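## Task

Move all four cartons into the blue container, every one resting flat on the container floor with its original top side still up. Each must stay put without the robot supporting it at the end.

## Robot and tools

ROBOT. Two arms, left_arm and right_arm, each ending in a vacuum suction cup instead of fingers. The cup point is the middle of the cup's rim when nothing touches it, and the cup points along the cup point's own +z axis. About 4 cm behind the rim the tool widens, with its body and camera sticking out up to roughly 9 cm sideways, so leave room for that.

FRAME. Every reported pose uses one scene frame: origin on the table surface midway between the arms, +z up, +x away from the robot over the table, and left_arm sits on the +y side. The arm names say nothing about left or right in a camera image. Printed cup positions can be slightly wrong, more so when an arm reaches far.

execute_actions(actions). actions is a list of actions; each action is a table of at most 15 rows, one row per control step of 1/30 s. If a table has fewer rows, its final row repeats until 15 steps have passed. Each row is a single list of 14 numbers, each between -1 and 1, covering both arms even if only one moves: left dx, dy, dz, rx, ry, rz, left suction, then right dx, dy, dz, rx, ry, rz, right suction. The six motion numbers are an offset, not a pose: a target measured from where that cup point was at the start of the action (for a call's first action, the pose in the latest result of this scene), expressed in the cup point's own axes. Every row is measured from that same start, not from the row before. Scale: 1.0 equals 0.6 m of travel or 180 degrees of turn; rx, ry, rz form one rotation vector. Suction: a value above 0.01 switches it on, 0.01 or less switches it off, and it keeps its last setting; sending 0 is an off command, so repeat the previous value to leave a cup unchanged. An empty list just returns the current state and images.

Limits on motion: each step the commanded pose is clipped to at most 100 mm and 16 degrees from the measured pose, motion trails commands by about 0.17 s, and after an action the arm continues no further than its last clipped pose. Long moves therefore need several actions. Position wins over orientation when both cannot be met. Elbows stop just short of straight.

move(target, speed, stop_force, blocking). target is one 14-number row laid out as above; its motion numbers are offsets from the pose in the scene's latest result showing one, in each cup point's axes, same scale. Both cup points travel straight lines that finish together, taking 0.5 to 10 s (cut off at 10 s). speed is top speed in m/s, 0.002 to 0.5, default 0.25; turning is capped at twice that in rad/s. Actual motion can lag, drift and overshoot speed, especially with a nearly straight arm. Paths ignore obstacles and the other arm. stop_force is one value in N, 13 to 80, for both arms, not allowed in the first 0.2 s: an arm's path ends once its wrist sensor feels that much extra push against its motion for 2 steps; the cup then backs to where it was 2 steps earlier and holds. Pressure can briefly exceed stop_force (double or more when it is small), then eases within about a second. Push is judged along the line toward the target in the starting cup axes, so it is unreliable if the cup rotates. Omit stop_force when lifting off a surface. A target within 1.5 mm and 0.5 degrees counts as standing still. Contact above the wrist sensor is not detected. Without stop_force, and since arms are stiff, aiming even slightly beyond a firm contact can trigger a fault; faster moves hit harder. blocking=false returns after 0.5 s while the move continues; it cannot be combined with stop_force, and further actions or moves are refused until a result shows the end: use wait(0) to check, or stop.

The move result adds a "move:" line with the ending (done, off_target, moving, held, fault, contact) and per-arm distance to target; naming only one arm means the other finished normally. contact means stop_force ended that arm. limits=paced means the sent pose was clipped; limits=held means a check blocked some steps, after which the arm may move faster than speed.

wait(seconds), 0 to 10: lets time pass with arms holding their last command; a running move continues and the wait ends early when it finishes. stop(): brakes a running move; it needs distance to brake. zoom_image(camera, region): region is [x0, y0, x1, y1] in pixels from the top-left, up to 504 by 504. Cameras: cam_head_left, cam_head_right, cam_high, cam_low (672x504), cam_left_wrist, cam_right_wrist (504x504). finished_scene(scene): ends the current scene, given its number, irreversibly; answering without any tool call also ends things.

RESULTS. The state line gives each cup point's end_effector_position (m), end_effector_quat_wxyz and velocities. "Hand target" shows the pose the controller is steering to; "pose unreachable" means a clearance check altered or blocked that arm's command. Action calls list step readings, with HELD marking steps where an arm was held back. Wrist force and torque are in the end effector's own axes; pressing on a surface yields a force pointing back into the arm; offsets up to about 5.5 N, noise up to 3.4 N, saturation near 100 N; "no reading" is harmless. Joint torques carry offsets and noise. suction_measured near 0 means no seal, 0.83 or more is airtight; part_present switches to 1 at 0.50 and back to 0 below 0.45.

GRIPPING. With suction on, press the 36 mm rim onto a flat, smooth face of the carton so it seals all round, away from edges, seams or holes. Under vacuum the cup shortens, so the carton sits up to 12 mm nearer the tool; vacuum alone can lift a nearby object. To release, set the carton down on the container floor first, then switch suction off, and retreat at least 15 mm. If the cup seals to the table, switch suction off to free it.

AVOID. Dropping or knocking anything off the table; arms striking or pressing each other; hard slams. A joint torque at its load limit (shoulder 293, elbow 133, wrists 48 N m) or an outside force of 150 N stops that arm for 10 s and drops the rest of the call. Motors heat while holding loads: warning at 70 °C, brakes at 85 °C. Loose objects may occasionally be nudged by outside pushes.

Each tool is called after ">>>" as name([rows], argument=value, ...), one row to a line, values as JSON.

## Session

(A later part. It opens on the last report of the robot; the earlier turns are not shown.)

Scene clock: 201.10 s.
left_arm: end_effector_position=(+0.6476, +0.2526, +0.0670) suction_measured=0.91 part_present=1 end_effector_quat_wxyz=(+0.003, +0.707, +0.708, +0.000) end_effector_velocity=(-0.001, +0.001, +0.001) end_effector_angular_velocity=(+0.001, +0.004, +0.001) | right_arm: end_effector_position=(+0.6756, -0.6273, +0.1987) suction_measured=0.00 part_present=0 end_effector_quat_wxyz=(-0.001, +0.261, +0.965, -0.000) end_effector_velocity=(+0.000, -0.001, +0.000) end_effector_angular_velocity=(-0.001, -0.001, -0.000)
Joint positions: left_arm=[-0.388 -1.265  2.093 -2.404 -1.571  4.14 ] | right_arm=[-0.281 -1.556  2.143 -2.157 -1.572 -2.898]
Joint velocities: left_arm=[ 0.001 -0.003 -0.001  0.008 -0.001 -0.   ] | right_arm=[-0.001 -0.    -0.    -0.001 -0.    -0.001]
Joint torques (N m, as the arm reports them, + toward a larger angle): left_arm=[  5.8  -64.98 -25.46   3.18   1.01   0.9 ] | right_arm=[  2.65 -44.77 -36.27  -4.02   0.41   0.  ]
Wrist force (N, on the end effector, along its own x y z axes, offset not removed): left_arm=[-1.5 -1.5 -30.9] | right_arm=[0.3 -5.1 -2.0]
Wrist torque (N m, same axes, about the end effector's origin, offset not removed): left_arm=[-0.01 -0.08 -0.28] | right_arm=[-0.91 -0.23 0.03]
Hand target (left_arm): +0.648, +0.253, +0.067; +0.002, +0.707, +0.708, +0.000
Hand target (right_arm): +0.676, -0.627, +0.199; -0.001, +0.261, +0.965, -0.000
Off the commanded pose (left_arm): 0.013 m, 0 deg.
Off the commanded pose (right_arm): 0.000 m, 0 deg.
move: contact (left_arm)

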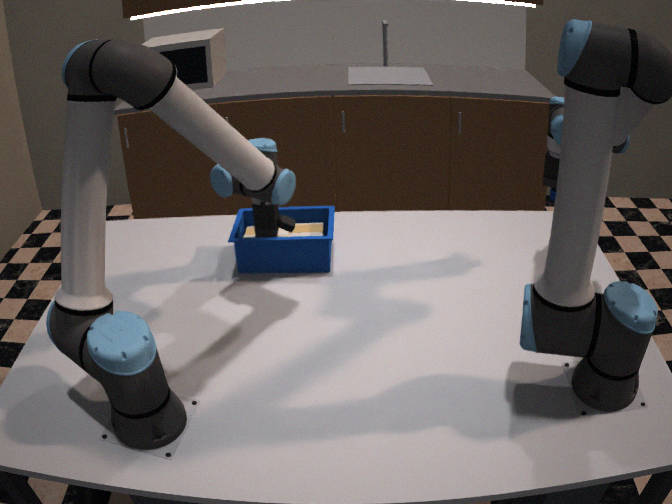

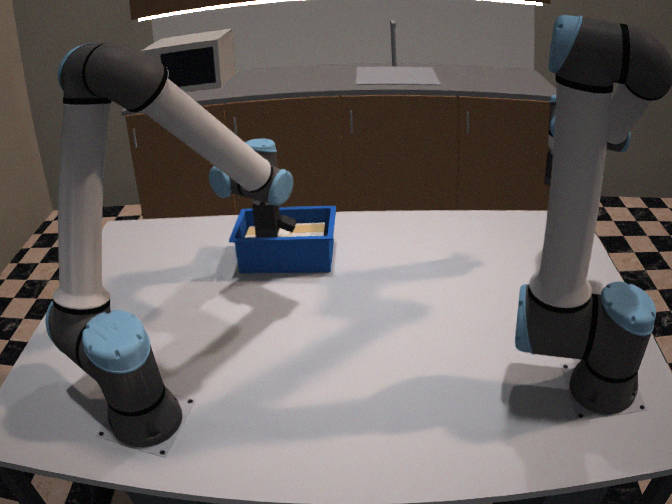

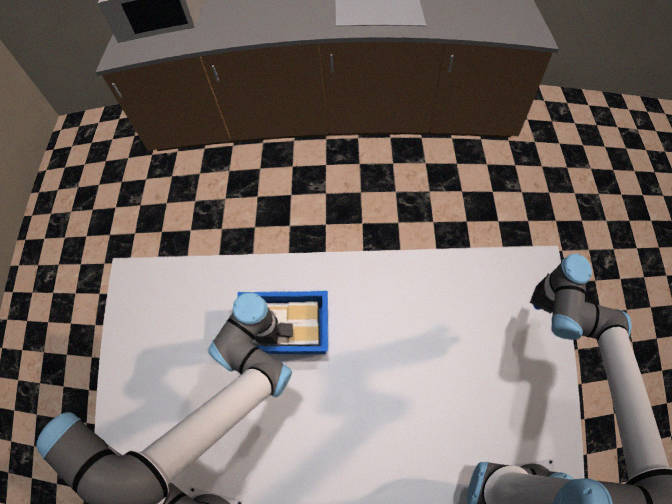

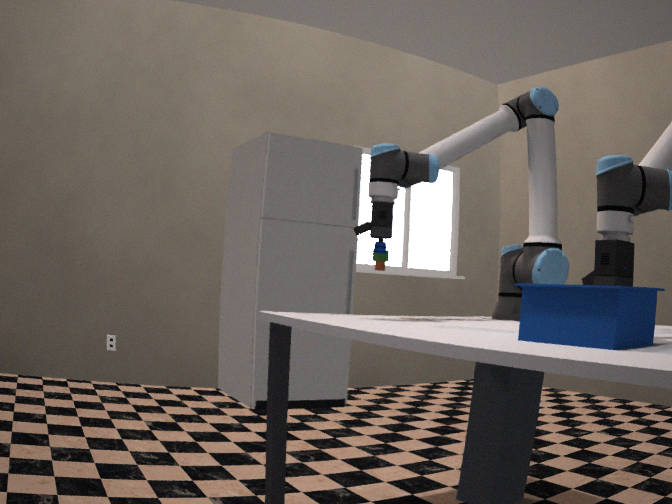

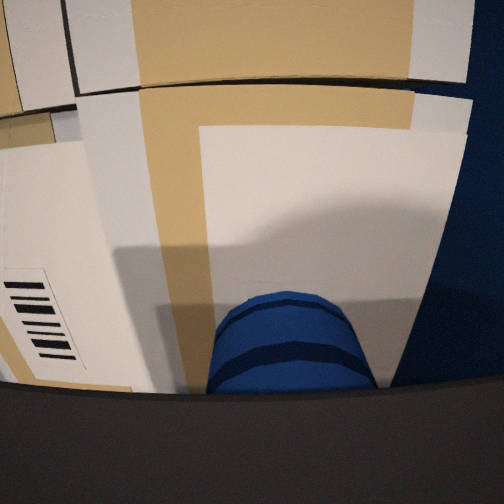

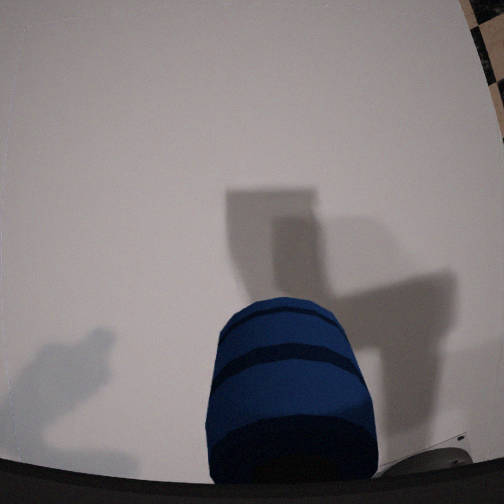

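>>> execute_actions([
  [[0,0,-0.002,0,0,0,0,0,0,0,0,0,0,0]],
])

>>> move(target=[0,0,-0.22,0,0,0,0,0,0,0,0,0,0,0])

Scene clock: 204.70 s.
left_arm: end_effector_position=(+0.6476, +0.2526, +0.0682) suction_measured=0.00 part_present=0 end_effector_quat_wxyz=(+0.003, +0.707, +0.708, +0.000) end_effector_velocity=(+0.000, -0.000, +0.001) end_effector_angular_velocity=(-0.000, -0.001, +0.000) | right_arm: end_effector_position=(+0.6756, -0.6273, +0.1987) suction_measured=0.00 part_present=0 end_effector_quat_wxyz=(-0.001, +0.261, +0.965, -0.000) end_effector_velocity=(+0.000, -0.000, +0.000) end_effector_angular_velocity=(-0.001, -0.001, +0.001)
Joint positions: left_arm=[-0.388 -1.267  2.092 -2.402 -1.571  4.14 ] | right_arm=[-0.281 -1.556  2.143 -2.157 -1.572 -2.898]
Joint velocities: left_arm=[-0.    -0.001  0.    -0.     0.    -0.   ] | right_arm=[ 0.    -0.    -0.    -0.001 -0.001 -0.001]
Joint torques (N m, as the arm reports them, + toward a larger angle): left_arm=[  5.84 -73.99 -34.59   1.57   0.75   1.42] | right_arm=[  0.12 -42.08 -34.67  -3.47  -0.28   0.24]
Wrist force (N, on the end effector, along its own x y z axes, offset not removed): left_arm=[-0.6 -4.8 -9.7] | right_arm=[-1.9 -2.0 1.8]
Wrist torque (N m, same axes, about the end effector's origin, offset not removed): left_arm=[-0.69 -0.16 -0.24] | right_arm=[-0.54 0.10 0.10]
Hand target (left_arm): +0.648, +0.253, +0.068; +0.003, +0.707, +0.708, +0.000
Hand target (right_arm): +0.676, -0.627, +0.199; -0.001, +0.261, +0.965, -0.000
Off the commanded pose (left_arm): 0.000 m, 0 deg.
Off the commanded pose (right_arm): 0.000 m, 0 deg.
Step readings (end_effector_position):
0: left_arm (+0.6475, +0.2527, +0.0673) | right_arm (+0.6756, -0.6273, +0.1987)
1: left_arm (+0.6475, +0.2527, +0.0673) | right_arm (+0.6756, -0.6273, +0.1987)
2: left_arm (+0.6476, +0.2526, +0.0675) | right_arm (+0.6756, -0.6273, +0.1987)
4: left_arm (+0.6477, +0.2526, +0.0679) | right_arm (+0.6756, -0.6273, +0.1987)
8: left_arm (+0.6476, +0.2526, +0.0681) | right_arm (+0.6756, -0.6273, +0.1987)
15: end_effector_position above

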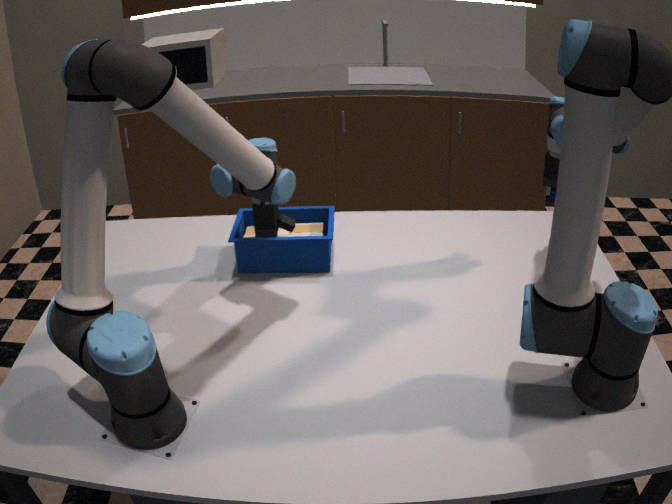

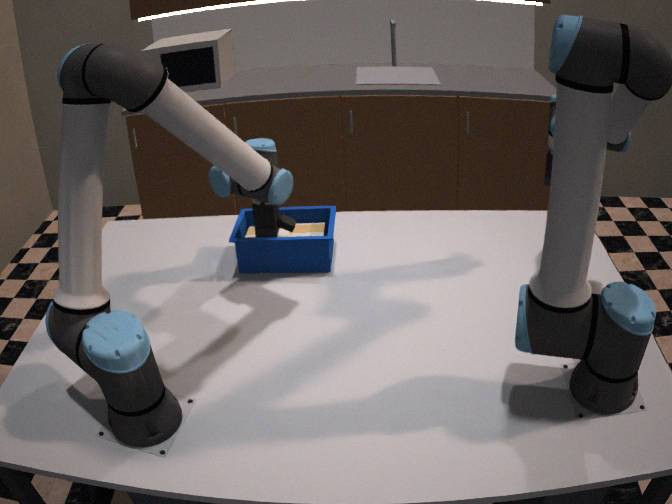

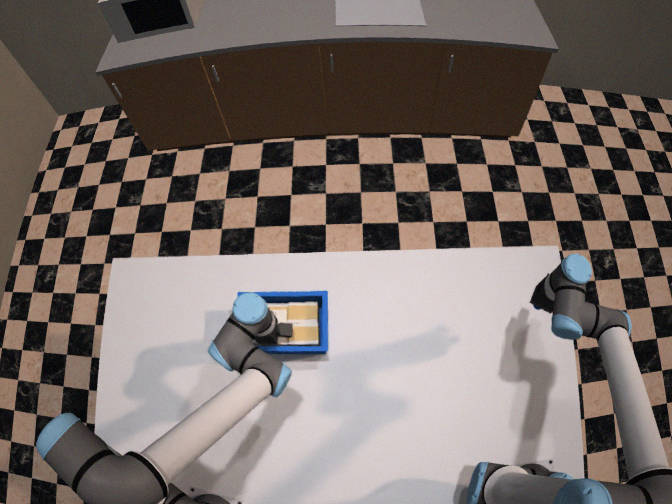

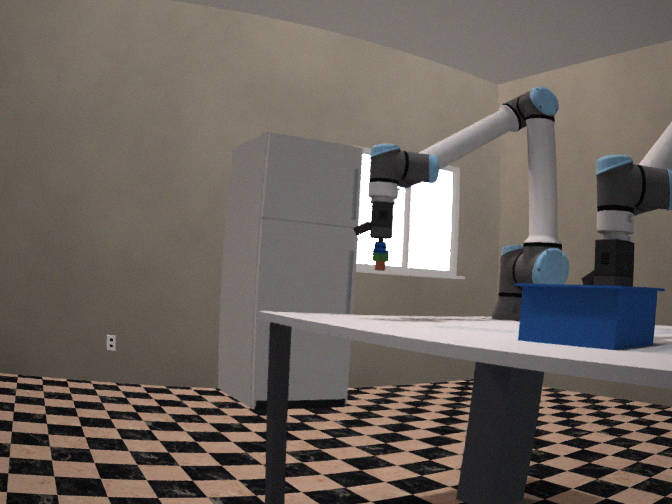

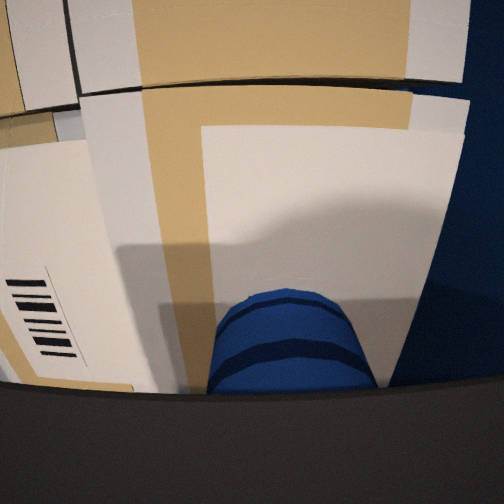

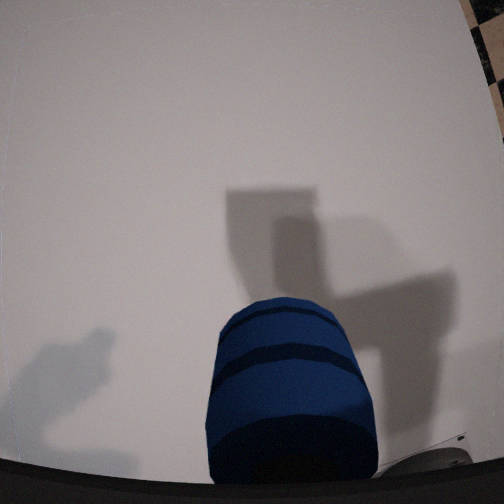

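Scene clock: 205.80 s.
left_arm: end_effector_position=(+0.6471, +0.2529, +0.2000) suction_measured=0.00 part_present=0 end_effector_quat_wxyz=(+0.003, +0.707, +0.708, +0.000) end_effector_velocity=(-0.000, -0.000, +0.001) end_effector_angular_velocity=(-0.000, +0.002, -0.000) | right_arm: end_effector_position=(+0.6756, -0.6273, +0.1987) suction_measured=0.00 part_present=0 end_effector_quat_wxyz=(-0.001, +0.261, +0.965, -0.000) end_effector_velocity=(-0.000, +0.000, -0.000) end_effector_angular_velocity=(+0.001, +0.001, -0.001)
Joint positions: left_arm=[-0.388 -1.423  1.996 -2.149 -1.571  4.14 ] | right_arm=[-0.281 -1.556  2.143 -2.157 -1.572 -2.898]
Joint velocities: left_arm=[-0.    -0.001 -0.002  0.004 -0.001 -0.   ] | right_arm=[-0.     0.     0.     0.001  0.     0.001]
Joint torques (N m, as the arm reports them, + toward a larger angle): left_arm=[-11.35 -78.28 -47.82  -0.44  -0.72  -3.34] | right_arm=[ -3.56 -40.83 -34.26  -4.02  -0.34  -0.25]
Wrist force (N, on the end effector, along its own x y z axes, offset not removed): left_arm=[1.5 0.2 -0.2] | right_arm=[0.4 -2.6 -1.3]
Wrist torque (N m, same axes, about the end effector's origin, offset not removed): left_arm=[0.12 -0.51 -0.08] | right_arm=[-0.67 -0.24 0.05]
Hand target (left_arm): +0.647, +0.253, +0.200; +0.003, +0.707, +0.708, +0.000
Hand target (right_arm): +0.676, -0.627, +0.199; -0.001, +0.261, +0.965, -0.000
Off the commanded pose (left_arm): 0.000 m, 0 deg.
Off the commanded pose (right_arm): 0.000 m, 0 deg.
move: done

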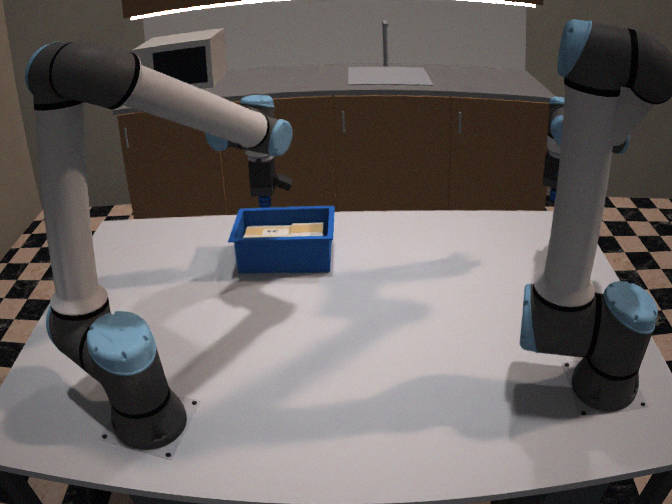

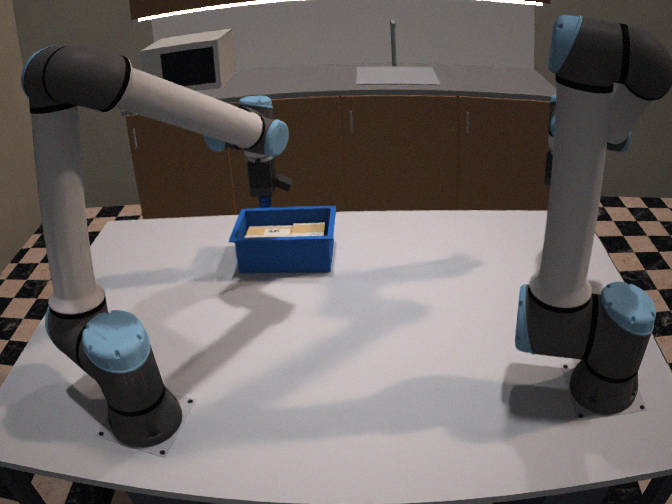

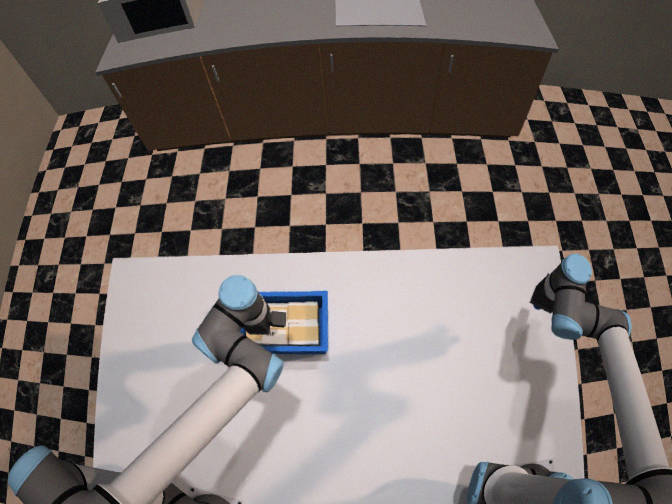

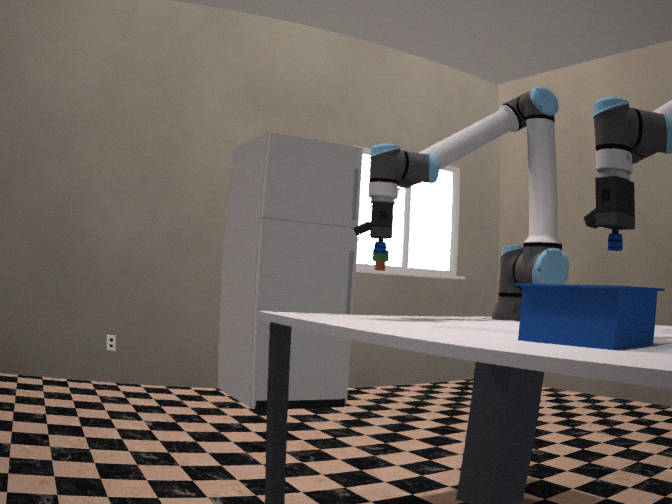

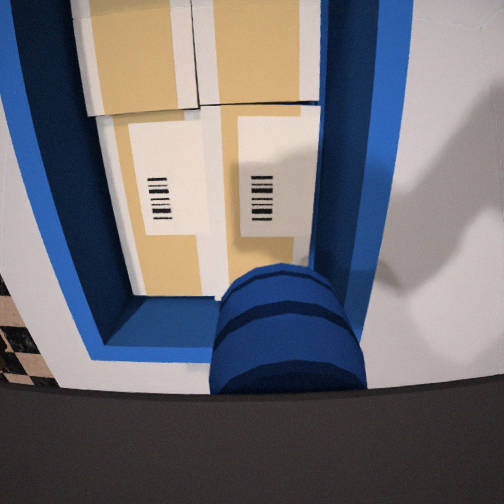

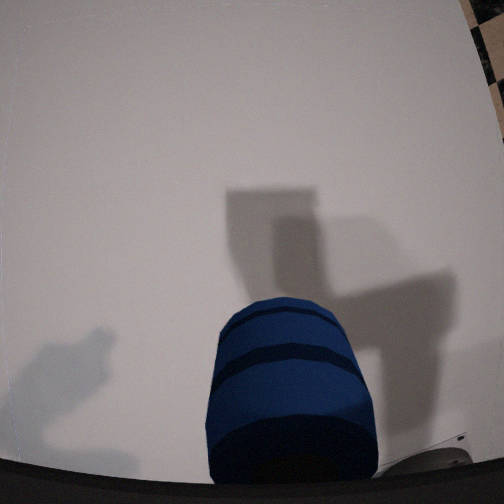

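>>> finished_scene(scene=2)

The scene is finished: the task was done.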